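# Unplug the charger and set it on the table

## Task

Pull the charger free of the power strip and rest it on the table, with the strip still lying flat on the table. Both must stay that way on their own, not because a gripper is holding them. At the end, open the grippers and move them away from both objects.

## Robot and tools

Robot: two Kinova Gen3 arms, each with seven joints and a Robotiq 2F-85 two-finger gripper. They are named left_arm and right_arm. The names do not refer to sides of a camera image. Bases in the scene frame: left_arm at (+0.016, +0.400, 0) m with quat_wxyz (+0.996, 0, 0, +0.091); right_arm at (-0.027, -0.393, 0) m with quat_wxyz (+0.996, 0, 0, -0.094).

Scene frame: the origin is on the table surface midway between the arms. +x points out over the table, +z points up, and left_arm sits on the +y side. Gripper frame: the fingers point along its +z, and the pads close along its y axis. end_effector_position is the spot between the pads when they are shut. Closed fingertips stick out about 19 mm past that spot, and fully open ones about 6 mm. Closing also pushes the tips about 13 mm further from the wrist, so leave that much room above a surface. Reported hand positions can be a little off, more so at long reach.

execute_actions(actions): a list of actions, run in order. Each action is a list of up to 15 rows, and each row lasts one control step of 1/30 s. If an action has fewer than 15 rows, its last row is repeated to fill the 15 steps. Every row has 18 numbers, even if only one arm moves. Numbers 1-9 are for left_arm: x, y, z, qw, qx, qy, qz, gripper position, gripper speed. Numbers 10-18 are the same nine for right_arm. x, y, z is an absolute target position in metres, and qw..qz is an absolute target orientation (w first), both in the scene frame. Gripper position runs from -1 to 1: +1 is fully open (85 mm), 0 is about 41 mm, the pads touch near -0.8, and -1 closes until something blocks them. Gripper speed also runs from -1 to 1, roughly 20, 85 and 150 mm/s at -1, 0 and +1. An empty list only returns the current state and images.

Each step, the commanded pose is clipped to at most 70 mm and 16 degrees away from the gripper's measured pose. If both cannot be reached, position wins over orientation. After an action an arm goes at most to its last clipped pose, so far targets need further actions. An action is refused for both arms if any target lies more than 0.6 m from that gripper's current position along any of the gripper's own axes. If the first action fails this check, or any action is malformed, the whole call is rejected and nothing moves. To hold an orientation, repeat the same quaternion in every row rather than copying back a drifted reading. To leave a gripper unchanged, repeat its previous position and speed, because a 0 counts as a command.

move(target, speed, blocking): target is one 18-number row laid out as above, giving absolute poses. Each gripper travels in a straight line toward its pose, and both paths finish together, lasting 0.5 to 10 s. speed is the top path speed in m/s, from 0.002 to 0.5 (default 0.25), and turning is capped at twice that value in rad/s. The gripper numbers are applied at the start. Paths ignore obstacles and the other arm. Arms can lag, stray or overshoot the speed, especially near full stretch. Faster contact hits harder, and aiming further past a contact pushes harder. With blocking=false the call returns after 0.5 s while motion continues. Other rows and moves are then refused until wait or stop shows it has ended. The result adds a "move:" line giving the ending (done, off_target, moving, held, fault) and any limits: paced means the pose was clipped, and held means a check blocked some steps, after which the arm may speed up sharply. It also gives each gripper's distance from its pose.

wait(seconds): 0 to 10. Lets time pass while each arm keeps its last command; it returns early if a running move ends. stop(): brakes a running move, which needs some room; the fingers carry on. zoom_image(camera, region): camera is cam_left_wrist or cam_right_wrist (both 896x504 images), and region is [x0, y0, x1, y1] in pixels from the top-left, at most 504 by 504. read_manual(section): only "licences". finished_scene(scene): ends the given scene for good, so call it only once the result will stay in place.

Results: a state line `left_arm: …` | `right_arm: …` with each gripper's position and quat_wxyz. There are "Hand target" lines showing where the controller is now steering each gripper. A "pose unreachable" line means a clearance check changed or blocked that arm's command. position_measured_pct is about 50 minus 50 times the finger position: 0 is fully open. If the fingers halt below about 90 before their goal, they are holding or blocked; about 90 or more means the pads met on nothing or on something very thin.

Gripping: close with position -1 and keep sending it. For a gentle grip, open first, then close to a value just narrower than the object. Release by sending a width larger than the object. The fingers may re-close by themselves if the object slips or gives way.

Cautions: never drop the charger or push anything off the table. Do not let the arms hit or squeeze each other. Pull the plug gently, and hold or steady the strip so it stays flat. Occasional outside tugs or pushes can happen. Load limits are 48.6 N m for the first four joints and 30.6 N m for the three wrist joints, and held weight counts. Reaching a limit freezes that arm for 10 s. Holding loads heats the motors: a MOTOR HOT line appears from 60 °C, and at 75 °C an OVER-TEMPERATURE FAULT lets the arm sag. Joint ranges: shoulder ±2.250, elbow ±2.580, wrist pitch ±2.100 rad; the other joints ±69.115 rad.

Each tool is called after "Emit:" by a JSON object that holds its "method" and its "body".

## Session

Emit:
{"method": "execute_actions", "body": {"actions": []}}

Scene clock: 0.00 s.
left_arm: end_effector_position=(+0.5921, +0.6069, +0.2531) position_measured_pct=0.0 end_effector_quat_wxyz=(+0.341, -0.570, +0.743, -0.082) | right_arm: end_effector_position=(+0.2284, +0.0650, +0.2213) position_measured_pct=0.0 end_effector_quat_wxyz=(-0.130, +0.929, -0.268, +0.221)
Joint positions: left_arm=[-0.013  0.389 -0.233  1.825  0.281  0.227  2.25 ] | right_arm=[-1.461  0.427 -0.151  1.742  0.714  0.886  2.308]
Joint velocities: left_arm=[-0.001 -0.    -0.    -0.001 -0.     0.    -0.   ] | right_arm=[ 0.    -0.001 -0.    -0.001 -0.    -0.001 -0.001]
Motor temperatures (°C, as the motors report them): left_arm=[38 33 33 34 36 42 40] | right_arm=[33 34 30 34 37 37 47]
Hand target (left_arm): +0.592, +0.607, +0.253; +0.341, -0.570, +0.743, -0.082
Hand target (right_arm): +0.228, +0.065, +0.221; -0.130, +0.929, -0.268, +0.221

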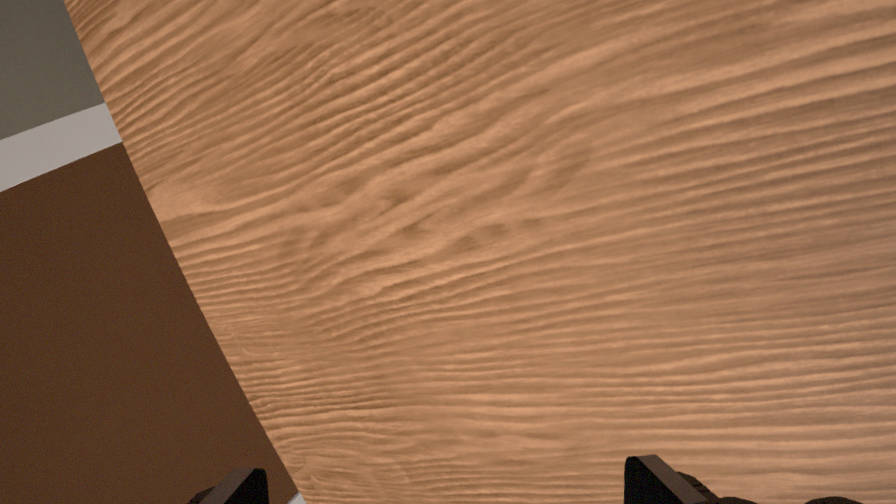

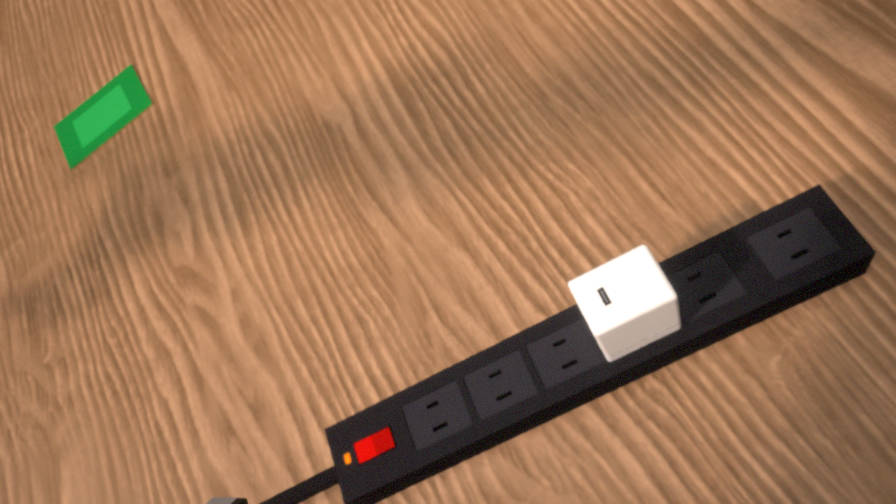

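Emit:
{"method": "move", "body": {"target": [0.33,0.22,0.25,0,0.752,0.659,0,1,1,0.295,0.0,0.22,0,0.659,-0.752,0,1,1], "speed": 0.4}}

Scene clock: 4.50 s.
left_arm: end_effector_position=(+0.3299, +0.2200, +0.2495) position_measured_pct=0.0 end_effector_quat_wxyz=(+0.000, +0.751, +0.660, -0.000) | right_arm: end_effector_position=(+0.2948, -0.0003, +0.2198) position_measured_pct=0.0 end_effector_quat_wxyz=(+0.001, +0.659, -0.752, -0.000)
Joint positions: left_arm=[-0.081  0.257  0.896  1.857 -0.22   1.132  0.581] | right_arm=[-1.079  0.538 -0.07   1.408  0.038  1.199  2.044]
Joint velocities: left_arm=[ 0.011  0.01   0.011 -0.003 -0.003  0.003  0.004] | right_arm=[ 0.001  0.     0.001  0.002 -0.001  0.    -0.001]
Motor temperatures (°C, as the motors report them): left_arm=[38 34 33 34 36 42 40] | right_arm=[33 34 30 34 37 37 47]
Hand target (left_arm): +0.330, +0.219, +0.249; -0.000, +0.752, +0.659, -0.001
Hand target (right_arm): +0.295, -0.000, +0.220; -0.001, -0.659, +0.752, +0.000
Off the commanded pose (left_arm): 0.000 m, 0 deg.
Off the commanded pose (right_arm): 0.000 m, 0 deg.
move: done

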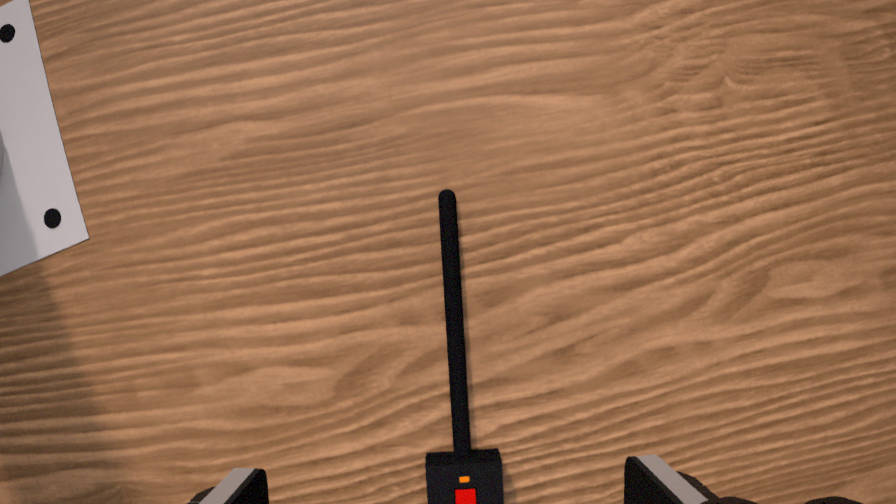

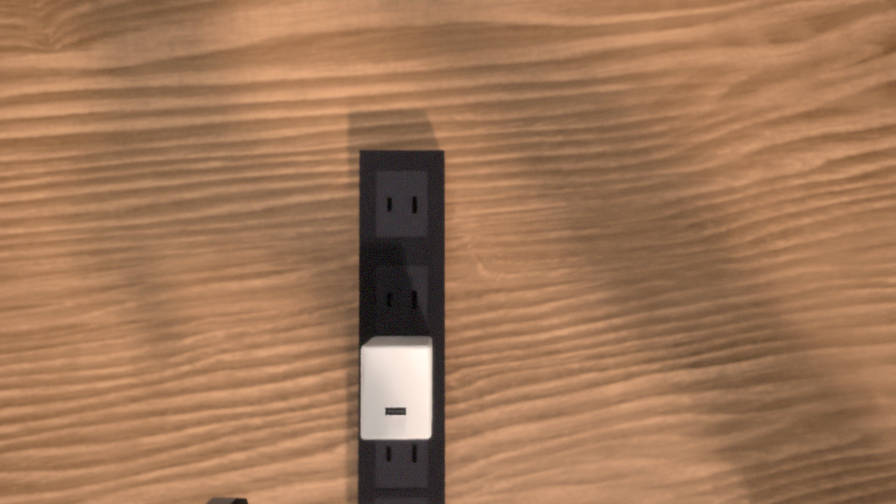

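Emit:
{"method": "move", "body": {"target": [0.326,0.125,0.09,0,0.752,0.659,0,1,1,0.311,-0.003,0.12,0,0.659,-0.752,0,1,1]}}

Scene clock: 6.03 s.
left_arm: end_effector_position=(+0.3260, +0.1248, +0.0903) position_measured_pct=0.0 end_effector_quat_wxyz=(+0.000, +0.752, +0.659, -0.001) | right_arm: end_effector_position=(+0.3106, -0.0032, +0.1201) position_measured_pct=0.0 end_effector_quat_wxyz=(+0.000, +0.659, -0.752, -0.000)
Joint positions: left_arm=[ 0.375  0.642  0.698  1.939 -0.581  0.771  1.093] | right_arm=[-1.053  0.667 -0.067  1.528  0.05   0.948  2.064]
Joint velocities: left_arm=[ 0.004  0.003  0.001 -0.001 -0.002 -0.     0.001] | right_arm=[ 0.    -0.001 -0.001 -0.001 -0.     0.     0.003]
Motor temperatures (°C, as the motors report them): left_arm=[38 34 33 34 36 42 40] | right_arm=[33 34 30 34 37 37 47]
Hand target (left_arm): +0.326, +0.125, +0.090; +0.000, +0.752, +0.659, -0.001
Hand target (right_arm): +0.311, -0.003, +0.120; -0.000, -0.659, +0.752, +0.000
Off the commanded pose (left_arm): 0.000 m, 0 deg.
Off the commanded pose (right_arm): 0.000 m, 0 deg.
move: done

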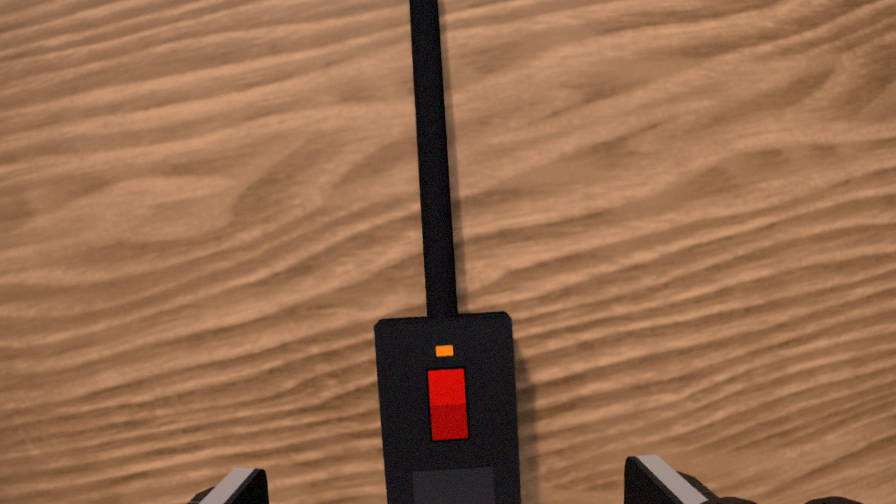

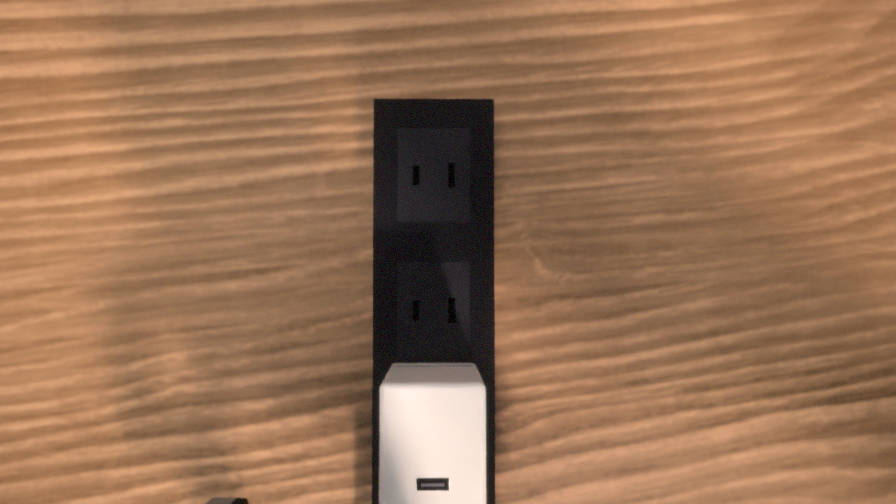

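Emit:
{"method": "move", "body": {"target": [0.3255,0.115,0.022,0,0.752,0.659,0,1,1,0.311,-0.004,0.06,0,0.659,-0.752,0,1,1], "speed": 0.1}}

Emit:
{"method": "move", "body": {"target": [0.3255,0.115,0.022,0,0.752,0.659,0,-1,0,0.311,-0.004,0.06,0,0.659,-0.752,0,-1,-0.3]}}

Emit:
{"method": "move", "body": {"target": [0.3255,0.115,0.021,0,0.752,0.659,0,-1,0,0.311,-0.004,0.09,0,0.659,-0.752,0,-1,-0.3], "speed": 0.02}}

Scene clock: 7.20 s.
left_arm: end_effector_position=(+0.3259, +0.1151, +0.0223) position_measured_pct=0.0 end_effector_quat_wxyz=(+0.000, +0.752, +0.659, -0.000) | right_arm: end_effector_position=(+0.3108, -0.0041, +0.0603) position_measured_pct=0.0 end_effector_quat_wxyz=(-0.000, +0.659, -0.752, -0.000)
Joint positions: left_arm=[ 0.486  0.775  0.568  1.96  -0.71   0.615  1.212] | right_arm=[-1.054  0.758 -0.063  1.583  0.059  0.803  2.057]
Joint velocities: left_arm=[ 0.005  0.006  0.003 -0.002 -0.002 -0.001  0.001] | right_arm=[-0.     0.003 -0.001  0.003 -0.    -0.001  0.   ]
Motor temperatures (°C, as the motors report them): left_arm=[38 34 33 34 36 42 40] | right_arm=[33 34 30 34 37 37 47]
Hand target (left_arm): +0.326, +0.115, +0.022; -0.000, +0.752, +0.659, -0.000
Hand target (right_arm): +0.311, -0.004, +0.060; -0.000, -0.659, +0.752, +0.000
Off the commanded pose (left_arm): 0.000 m, 0 deg.
Off the commanded pose (right_arm): 0.000 m, 0 deg.
move: done

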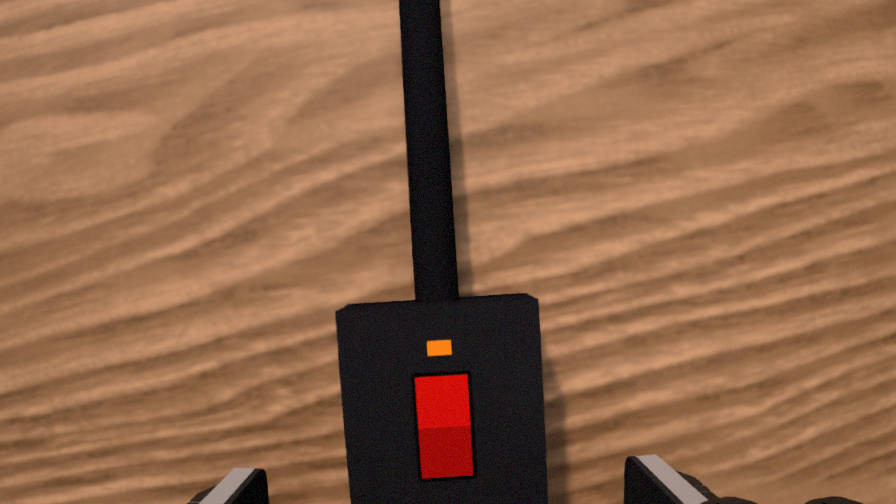

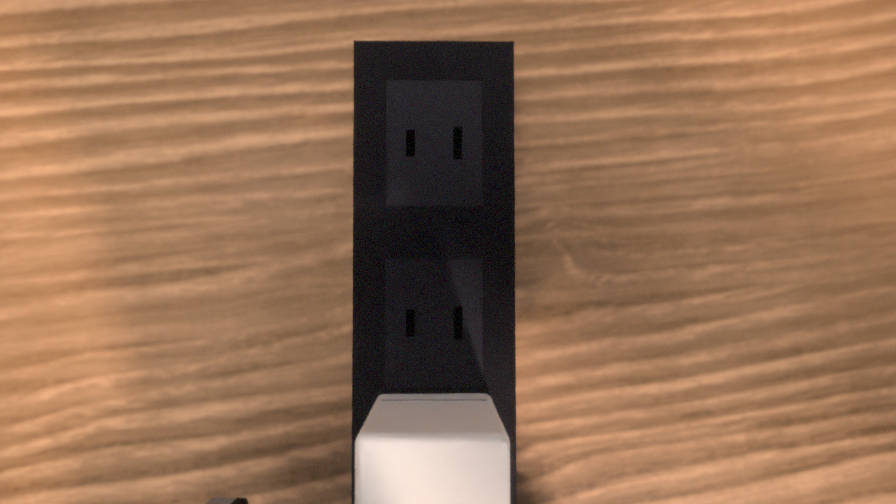

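Scene clock: 8.43 s.
left_arm: end_effector_position=(+0.3257, +0.1148, +0.0227) position_measured_pct=50.0 end_effector_quat_wxyz=(+0.001, +0.752, +0.659, +0.000) | right_arm: end_effector_position=(+0.3118, -0.0042, +0.0606) position_measured_pct=62.3 end_effector_quat_wxyz=(-0.001, +0.659, -0.752, +0.000)
Joint positions: left_arm=[ 0.487  0.773  0.568  1.96  -0.711  0.615  1.213] | right_arm=[-1.053  0.758 -0.062  1.582  0.061  0.803  2.057]
Joint velocities: left_arm=[ 0.     0.    -0.001  0.    -0.     0.002 -0.   ] | right_arm=[ 0.     0.002 -0.     0.     0.001  0.001 -0.001]
Motor temperatures (°C, as the motors report them): left_arm=[38 34 33 34 36 42 40] | right_arm=[33 34 30 34 37 37 47]
Hand target (left_arm): +0.325, +0.115, +0.022; -0.000, +0.752, +0.659, -0.000
Hand target (right_arm): +0.311, -0.004, +0.060; -0.000, -0.659, +0.752, -0.000
Off the commanded pose (left_arm): 0.001 m, 0 deg.
Off the commanded pose (right_arm): 0.001 m, 0 deg.
move: done

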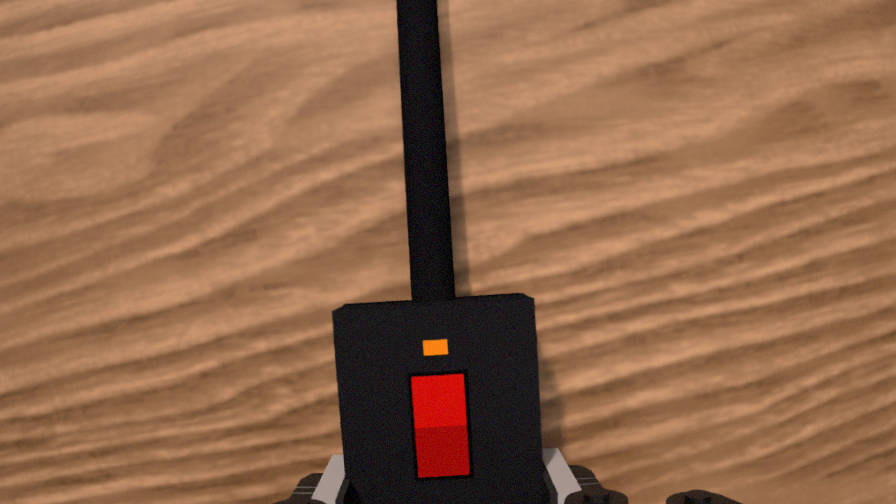

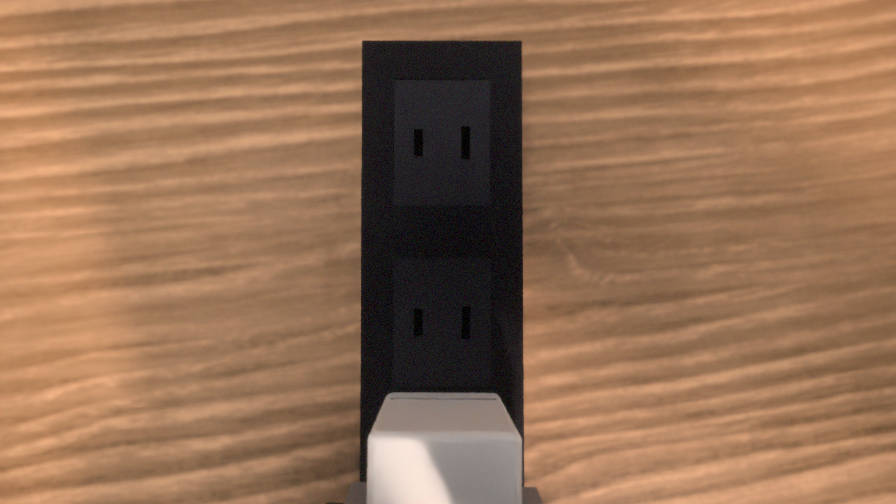

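Scene clock: 10.13 s.
left_arm: end_effector_position=(+0.3258, +0.1138, +0.0227) position_measured_pct=50.4 end_effector_quat_wxyz=(+0.002, +0.753, +0.659, +0.000) | right_arm: end_effector_position=(+0.3111, -0.0040, +0.0899) position_measured_pct=62.3 end_effector_quat_wxyz=(+0.000, +0.659, -0.752, +0.000)
Joint positions: left_arm=[ 0.491  0.772  0.564  1.96  -0.708  0.611  1.211] | right_arm=[-1.052  0.711 -0.066  1.559  0.056  0.874  2.059]
Joint velocities: left_arm=[ 0.001 -0.    -0.001  0.001  0.002 -0.002 -0.001] | right_arm=[-0.    -0.002 -0.001  0.    -0.     0.    -0.   ]
Motor temperatures (°C, as the motors report them): left_arm=[38 34 33 34 36 42 40] | right_arm=[33 34 30 34 37 37 47]
Hand target (left_arm): +0.325, +0.115, +0.021; -0.000, +0.752, +0.659, -0.000
Hand target (right_arm): +0.311, -0.004, +0.090; +0.000, -0.659, +0.752, -0.000
Off the commanded pose (left_arm): 0.002 m, 0 deg.
Off the commanded pose (right_arm): 0.000 m, 0 deg.
move: done

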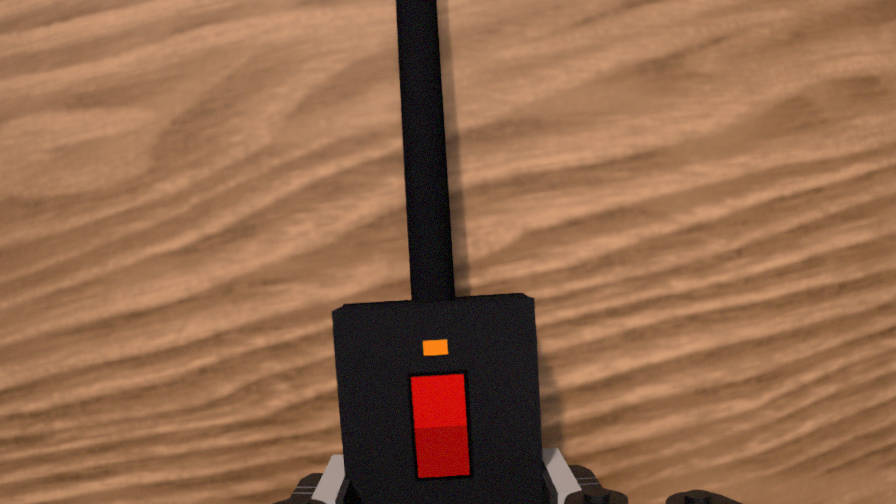

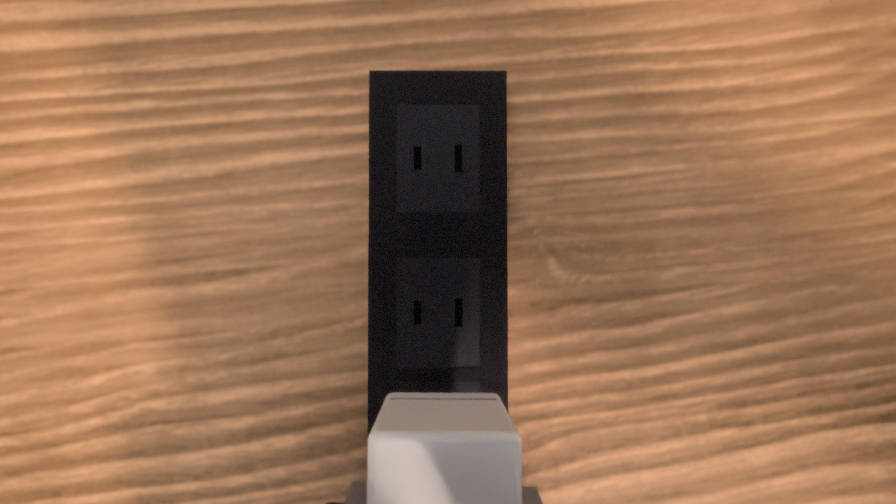

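Emit:
{"method": "move", "body": {"target": [0.3255,0.115,0.023,0,0.752,0.659,0,1,0,0.311,-0.02,0.14,0,0.659,-0.752,0,-1,-0.3], "speed": 0.15}}

Emit:
{"method": "move", "body": {"target": [0.33,0.25,0.22,0,0.752,0.659,0,1,0,0.55,-0.3,0.07,0,0.819,0,0.574,-1,-0.3], "speed": 0.3}}

Scene clock: 11.27 s.
left_arm: end_effector_position=(+0.3255, +0.1150, +0.0230) position_measured_pct=0.0 end_effector_quat_wxyz=(+0.000, +0.752, +0.659, +0.000) | right_arm: end_effector_position=(+0.3112, -0.0199, +0.1399) position_measured_pct=62.3 end_effector_quat_wxyz=(+0.000, +0.659, -0.752, +0.000)
Joint positions: left_arm=[ 0.488  0.772  0.565  1.96  -0.705  0.615  1.207] | right_arm=[-1.029  0.617 -0.069  1.551  0.048  0.976  2.085]
Joint velocities: left_arm=[-0.    -0.    -0.     0.002 -0.001 -0.    -0.   ] | right_arm=[ 0.    -0.002 -0.     0.001  0.     0.001  0.   ]
Motor temperatures (°C, as the motors report them): left_arm=[38 34 33 34 36 42 40] | right_arm=[33 34 30 34 37 37 47]
Hand target (left_arm): +0.326, +0.115, +0.023; +0.000, +0.752, +0.659, +0.000
Hand target (right_arm): +0.311, -0.020, +0.140; -0.000, -0.659, +0.752, -0.000
Off the commanded pose (left_arm): 0.000 m, 0 deg.
Off the commanded pose (right_arm): 0.000 m, 0 deg.
move: done

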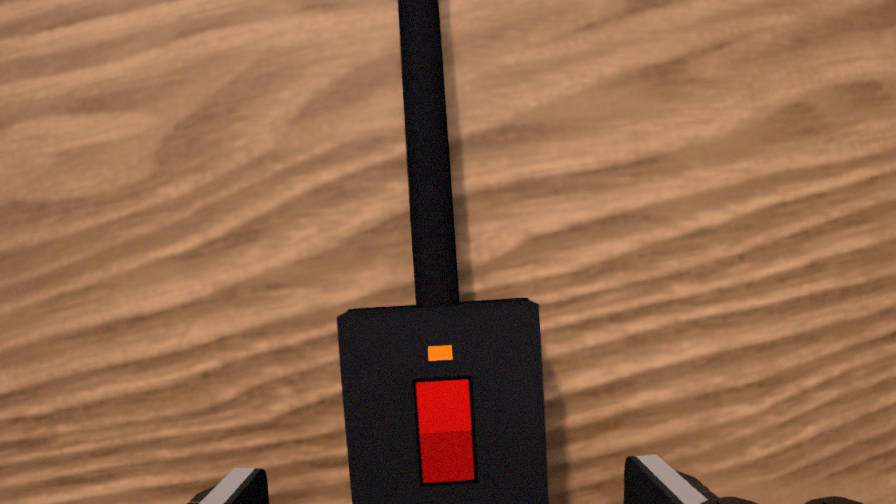

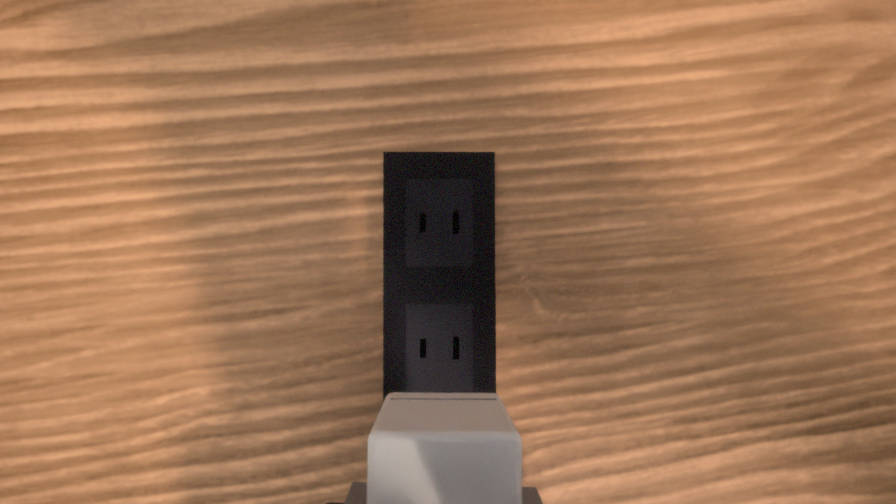

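Scene clock: 15.23 s.
left_arm: end_effector_position=(+0.3302, +0.2505, +0.2197) position_measured_pct=0.0 end_effector_quat_wxyz=(-0.000, +0.752, +0.659, +0.001) | right_arm: end_effector_position=(+0.5491, -0.2985, +0.0699) position_measured_pct=62.3 end_effector_quat_wxyz=(-0.002, +0.820, -0.001, +0.572)
Joint positions: left_arm=[-0.191  0.277  0.939  1.959 -0.263  1.032  0.552] | right_arm=[-0.942  1.176  0.457  2.309  2.805  1.308  1.037]
Joint velocities: left_arm=[-0.001 -0.    -0.001  0.001  0.001 -0.001  0.   ] | right_arm=[ 0.001  0.003  0.     0.001  0.    -0.001  0.001]
Motor temperatures (°C, as the motors report them): left_arm=[38 34 33 34 36 42 40] | right_arm=[33 35 30 34 37 37 47]
Hand target (left_arm): +0.330, +0.251, +0.220; -0.000, +0.752, +0.659, +0.001
Hand target (right_arm): +0.549, -0.299, +0.070; -0.001, +0.820, -0.001, +0.572
Off the commanded pose (left_arm): 0.001 m, 0 deg.
Off the commanded pose (right_arm): 0.002 m, 0 deg.
move: done

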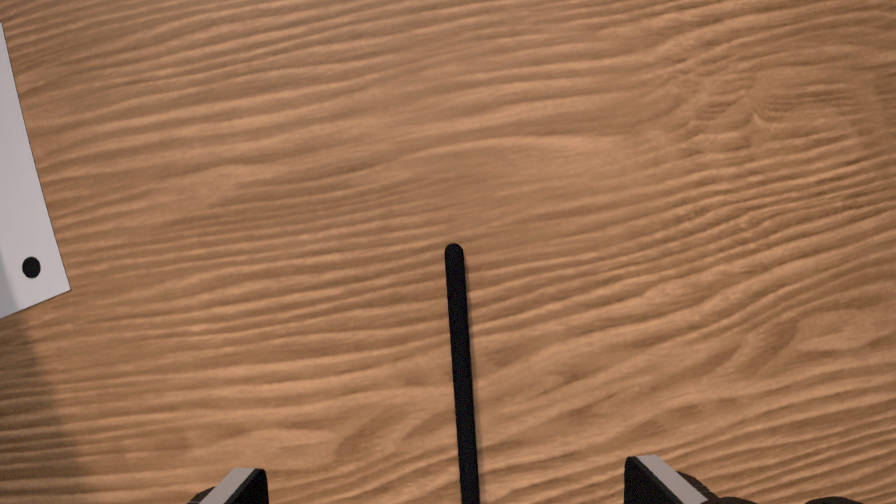

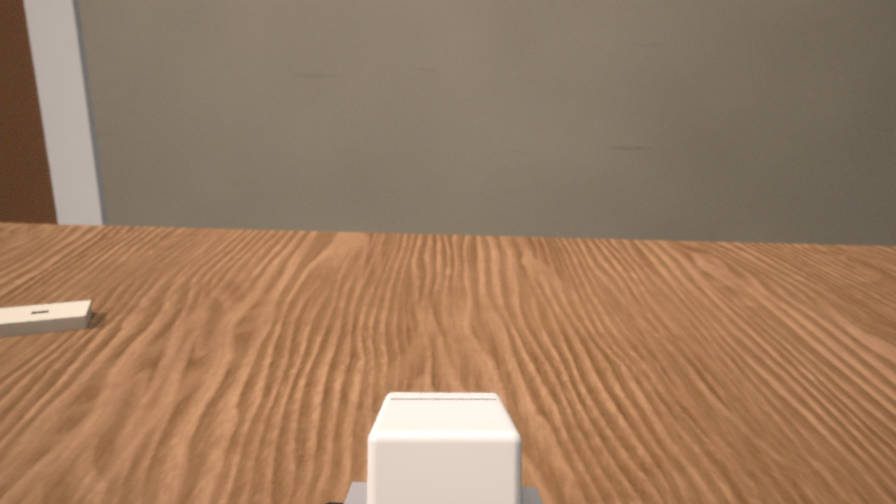

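Emit:
{"method": "move", "body": {"target": [0.33,0.25,0.22,0,0.752,0.659,0,1,0,0.55,-0.3,0.028,0,0.819,0,0.574,-1,-0.3], "speed": 0.04}}

Emit:
{"method": "move", "body": {"target": [0.33,0.25,0.22,0,0.752,0.659,0,1,0,0.55,-0.3,0.028,0,0.819,0,0.574,0.4,-0.5]}}

Emit:
{"method": "move", "body": {"target": [0.33,0.25,0.22,0,0.752,0.659,0,1,0,0.5,-0.3,0.15,0,0.866,0,0.5,1,0], "speed": 0.2}}

Scene clock: 16.60 s.
left_arm: end_effector_position=(+0.3300, +0.2500, +0.2200) position_measured_pct=0.0 end_effector_quat_wxyz=(-0.000, +0.752, +0.659, +0.000) | right_arm: end_effector_position=(+0.5500, -0.2999, +0.0284) position_measured_pct=62.3 end_effector_quat_wxyz=(-0.000, +0.819, -0.000, +0.574)
Joint positions: left_arm=[-0.192  0.277  0.94   1.958 -0.26   1.033  0.55 ] | right_arm=[-0.928  1.301  0.421  2.253  2.756  1.369  1.015]
Joint velocities: left_arm=[-0.001  0.    -0.    -0.001 -0.001  0.002 -0.001] | right_arm=[ 0.002  0.006 -0.001 -0.    -0.     0.002  0.   ]
Motor temperatures (°C, as the motors report them): left_arm=[38 34 33 35 36 42 40] | right_arm=[33 35 30 34 37 37 47]
Hand target (left_arm): +0.330, +0.250, +0.220; -0.000, +0.752, +0.659, +0.000
Hand target (right_arm): +0.550, -0.300, +0.028; -0.000, +0.819, -0.000, +0.574
Off the commanded pose (left_arm): 0.000 m, 0 deg.
Off the commanded pose (right_arm): 0.000 m, 0 deg.
move: done

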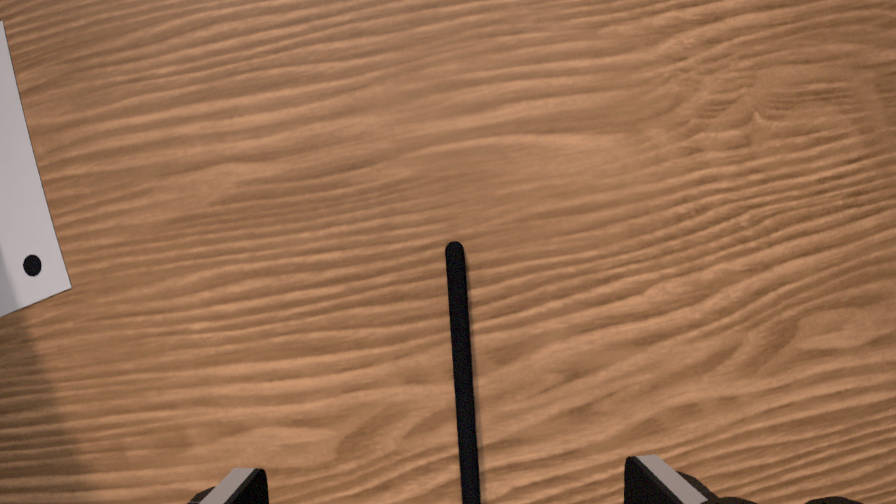

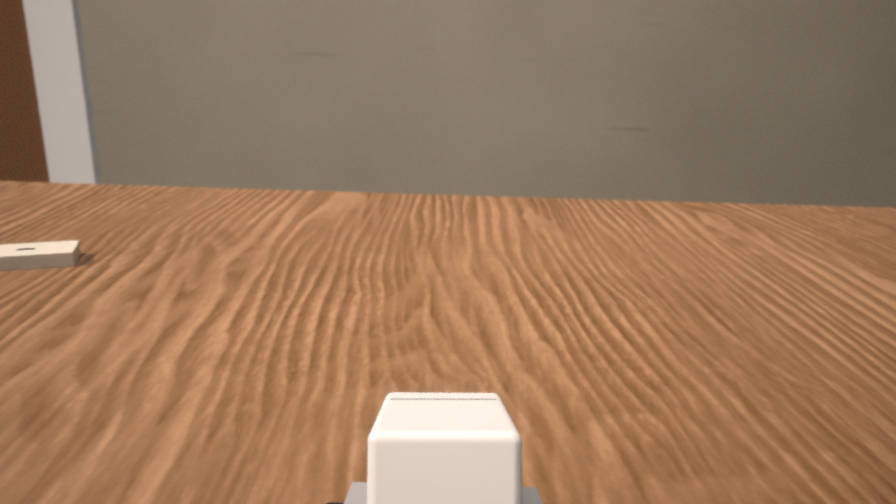

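Scene clock: 17.53 s.
left_arm: end_effector_position=(+0.3300, +0.2500, +0.2200) position_measured_pct=0.0 end_effector_quat_wxyz=(+0.000, +0.752, +0.659, -0.000) | right_arm: end_effector_position=(+0.5500, -0.3000, +0.0280) position_measured_pct=29.8 end_effector_quat_wxyz=(-0.000, +0.819, -0.000, +0.574)
Joint positions: left_arm=[-0.192  0.277  0.94   1.958 -0.26   1.033  0.55 ] | right_arm=[-0.928  1.301  0.421  2.253  2.755  1.369  1.015]
Joint velocities: left_arm=[-0.    -0.     0.     0.    -0.001 -0.     0.   ] | right_arm=[-0.     0.001  0.    -0.001  0.    -0.001 -0.   ]
Motor temperatures (°C, as the motors report them): left_arm=[38 34 33 35 36 42 40] | right_arm=[33 35 30 34 37 37 47]
Hand target (left_arm): +0.330, +0.250, +0.220; -0.000, +0.752, +0.659, +0.000
Hand target (right_arm): +0.550, -0.300, +0.028; +0.000, +0.819, -0.000, +0.574
Off the commanded pose (left_arm): 0.000 m, 0 deg.
Off the commanded pose (right_arm): 0.000 m, 0 deg.
move: done

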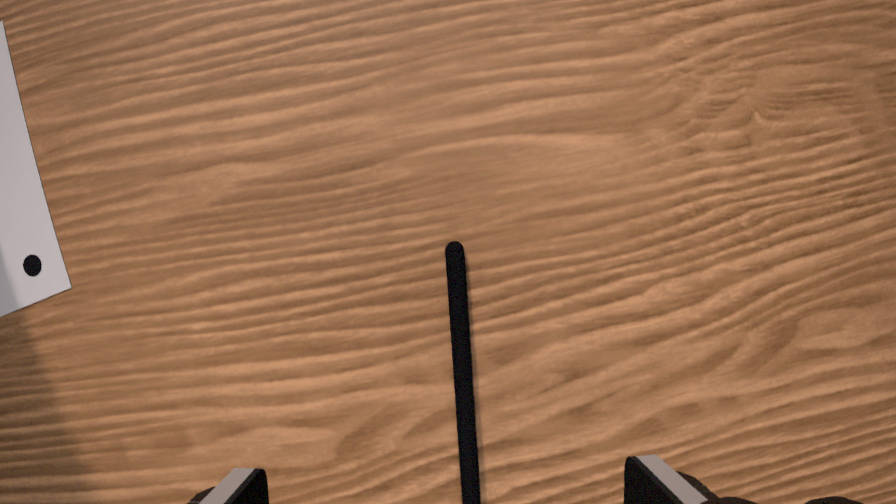

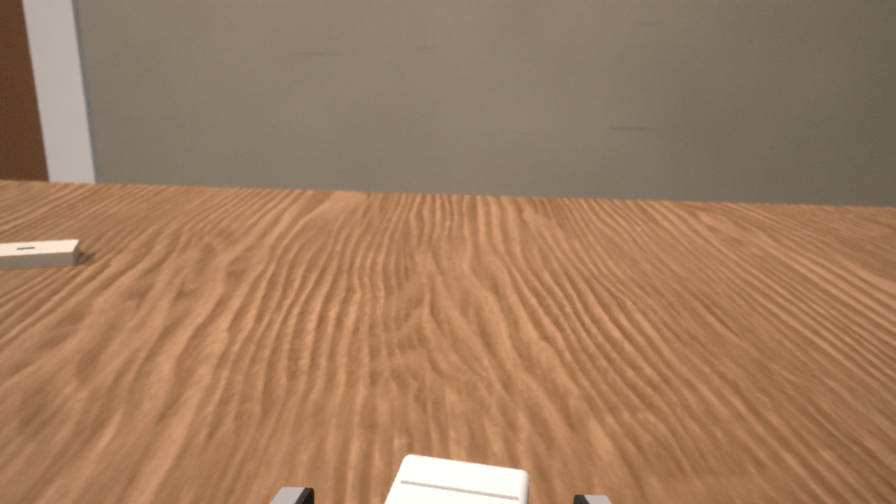

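Scene clock: 18.83 s.
left_arm: end_effector_position=(+0.3300, +0.2500, +0.2200) position_measured_pct=0.0 end_effector_quat_wxyz=(+0.000, +0.752, +0.659, -0.000) | right_arm: end_effector_position=(+0.5000, -0.3000, +0.1498) position_measured_pct=0.0 end_effector_quat_wxyz=(+0.000, +0.866, +0.000, +0.500)
Joint positions: left_arm=[-0.192  0.277  0.94   1.958 -0.26   1.033  0.55 ] | right_arm=[-1.021  0.742  0.552  2.449  2.958  0.912  1.164]
Joint velocities: left_arm=[-0.     0.     0.     0.001  0.     0.     0.   ] | right_arm=[-0.002 -0.004  0.     0.003  0.     0.001 -0.001]
Motor temperatures (°C, as the motors report them): left_arm=[38 34 33 35 36 42 40] | right_arm=[33 35 30 34 37 37 47]
Hand target (left_arm): +0.330, +0.250, +0.220; -0.000, +0.752, +0.659, +0.000
Hand target (right_arm): +0.500, -0.300, +0.150; +0.000, +0.866, +0.000, +0.500
Off the commanded pose (left_arm): 0.000 m, 0 deg.
Off the commanded pose (right_arm): 0.000 m, 0 deg.
move: done

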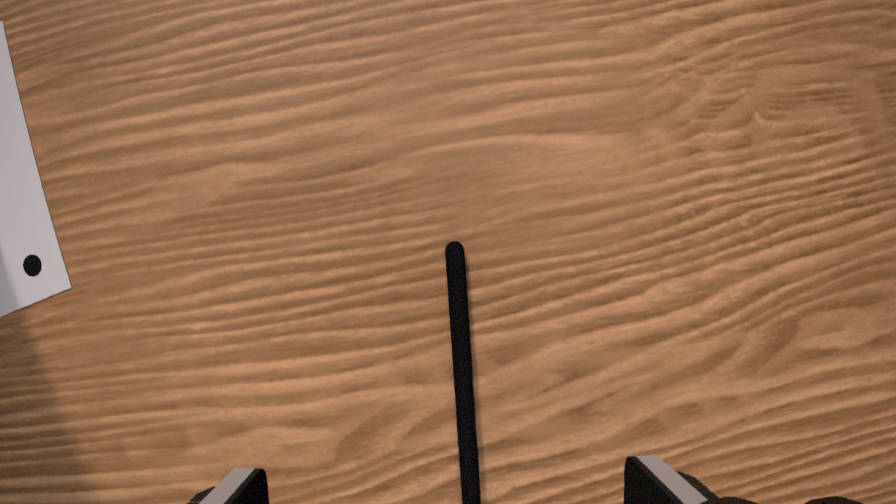

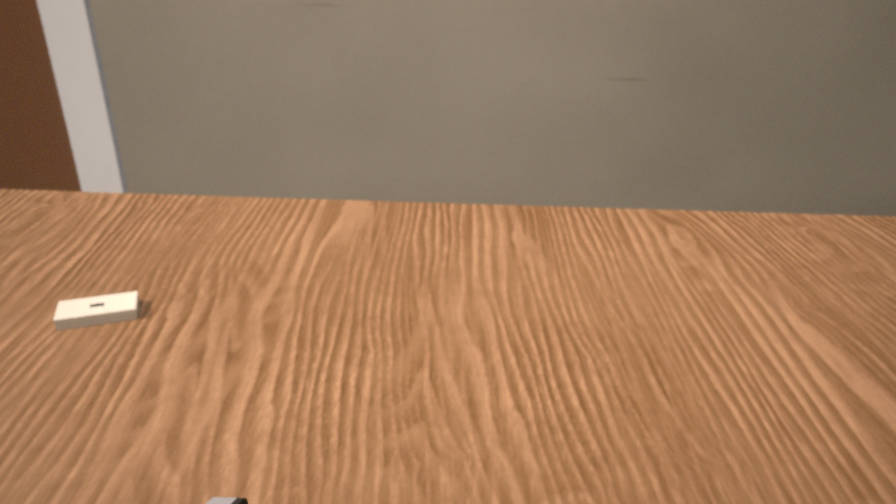

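Emit:
{"method": "finished_scene", "body": {"scene": 1}}

The scene is finished: the task was done.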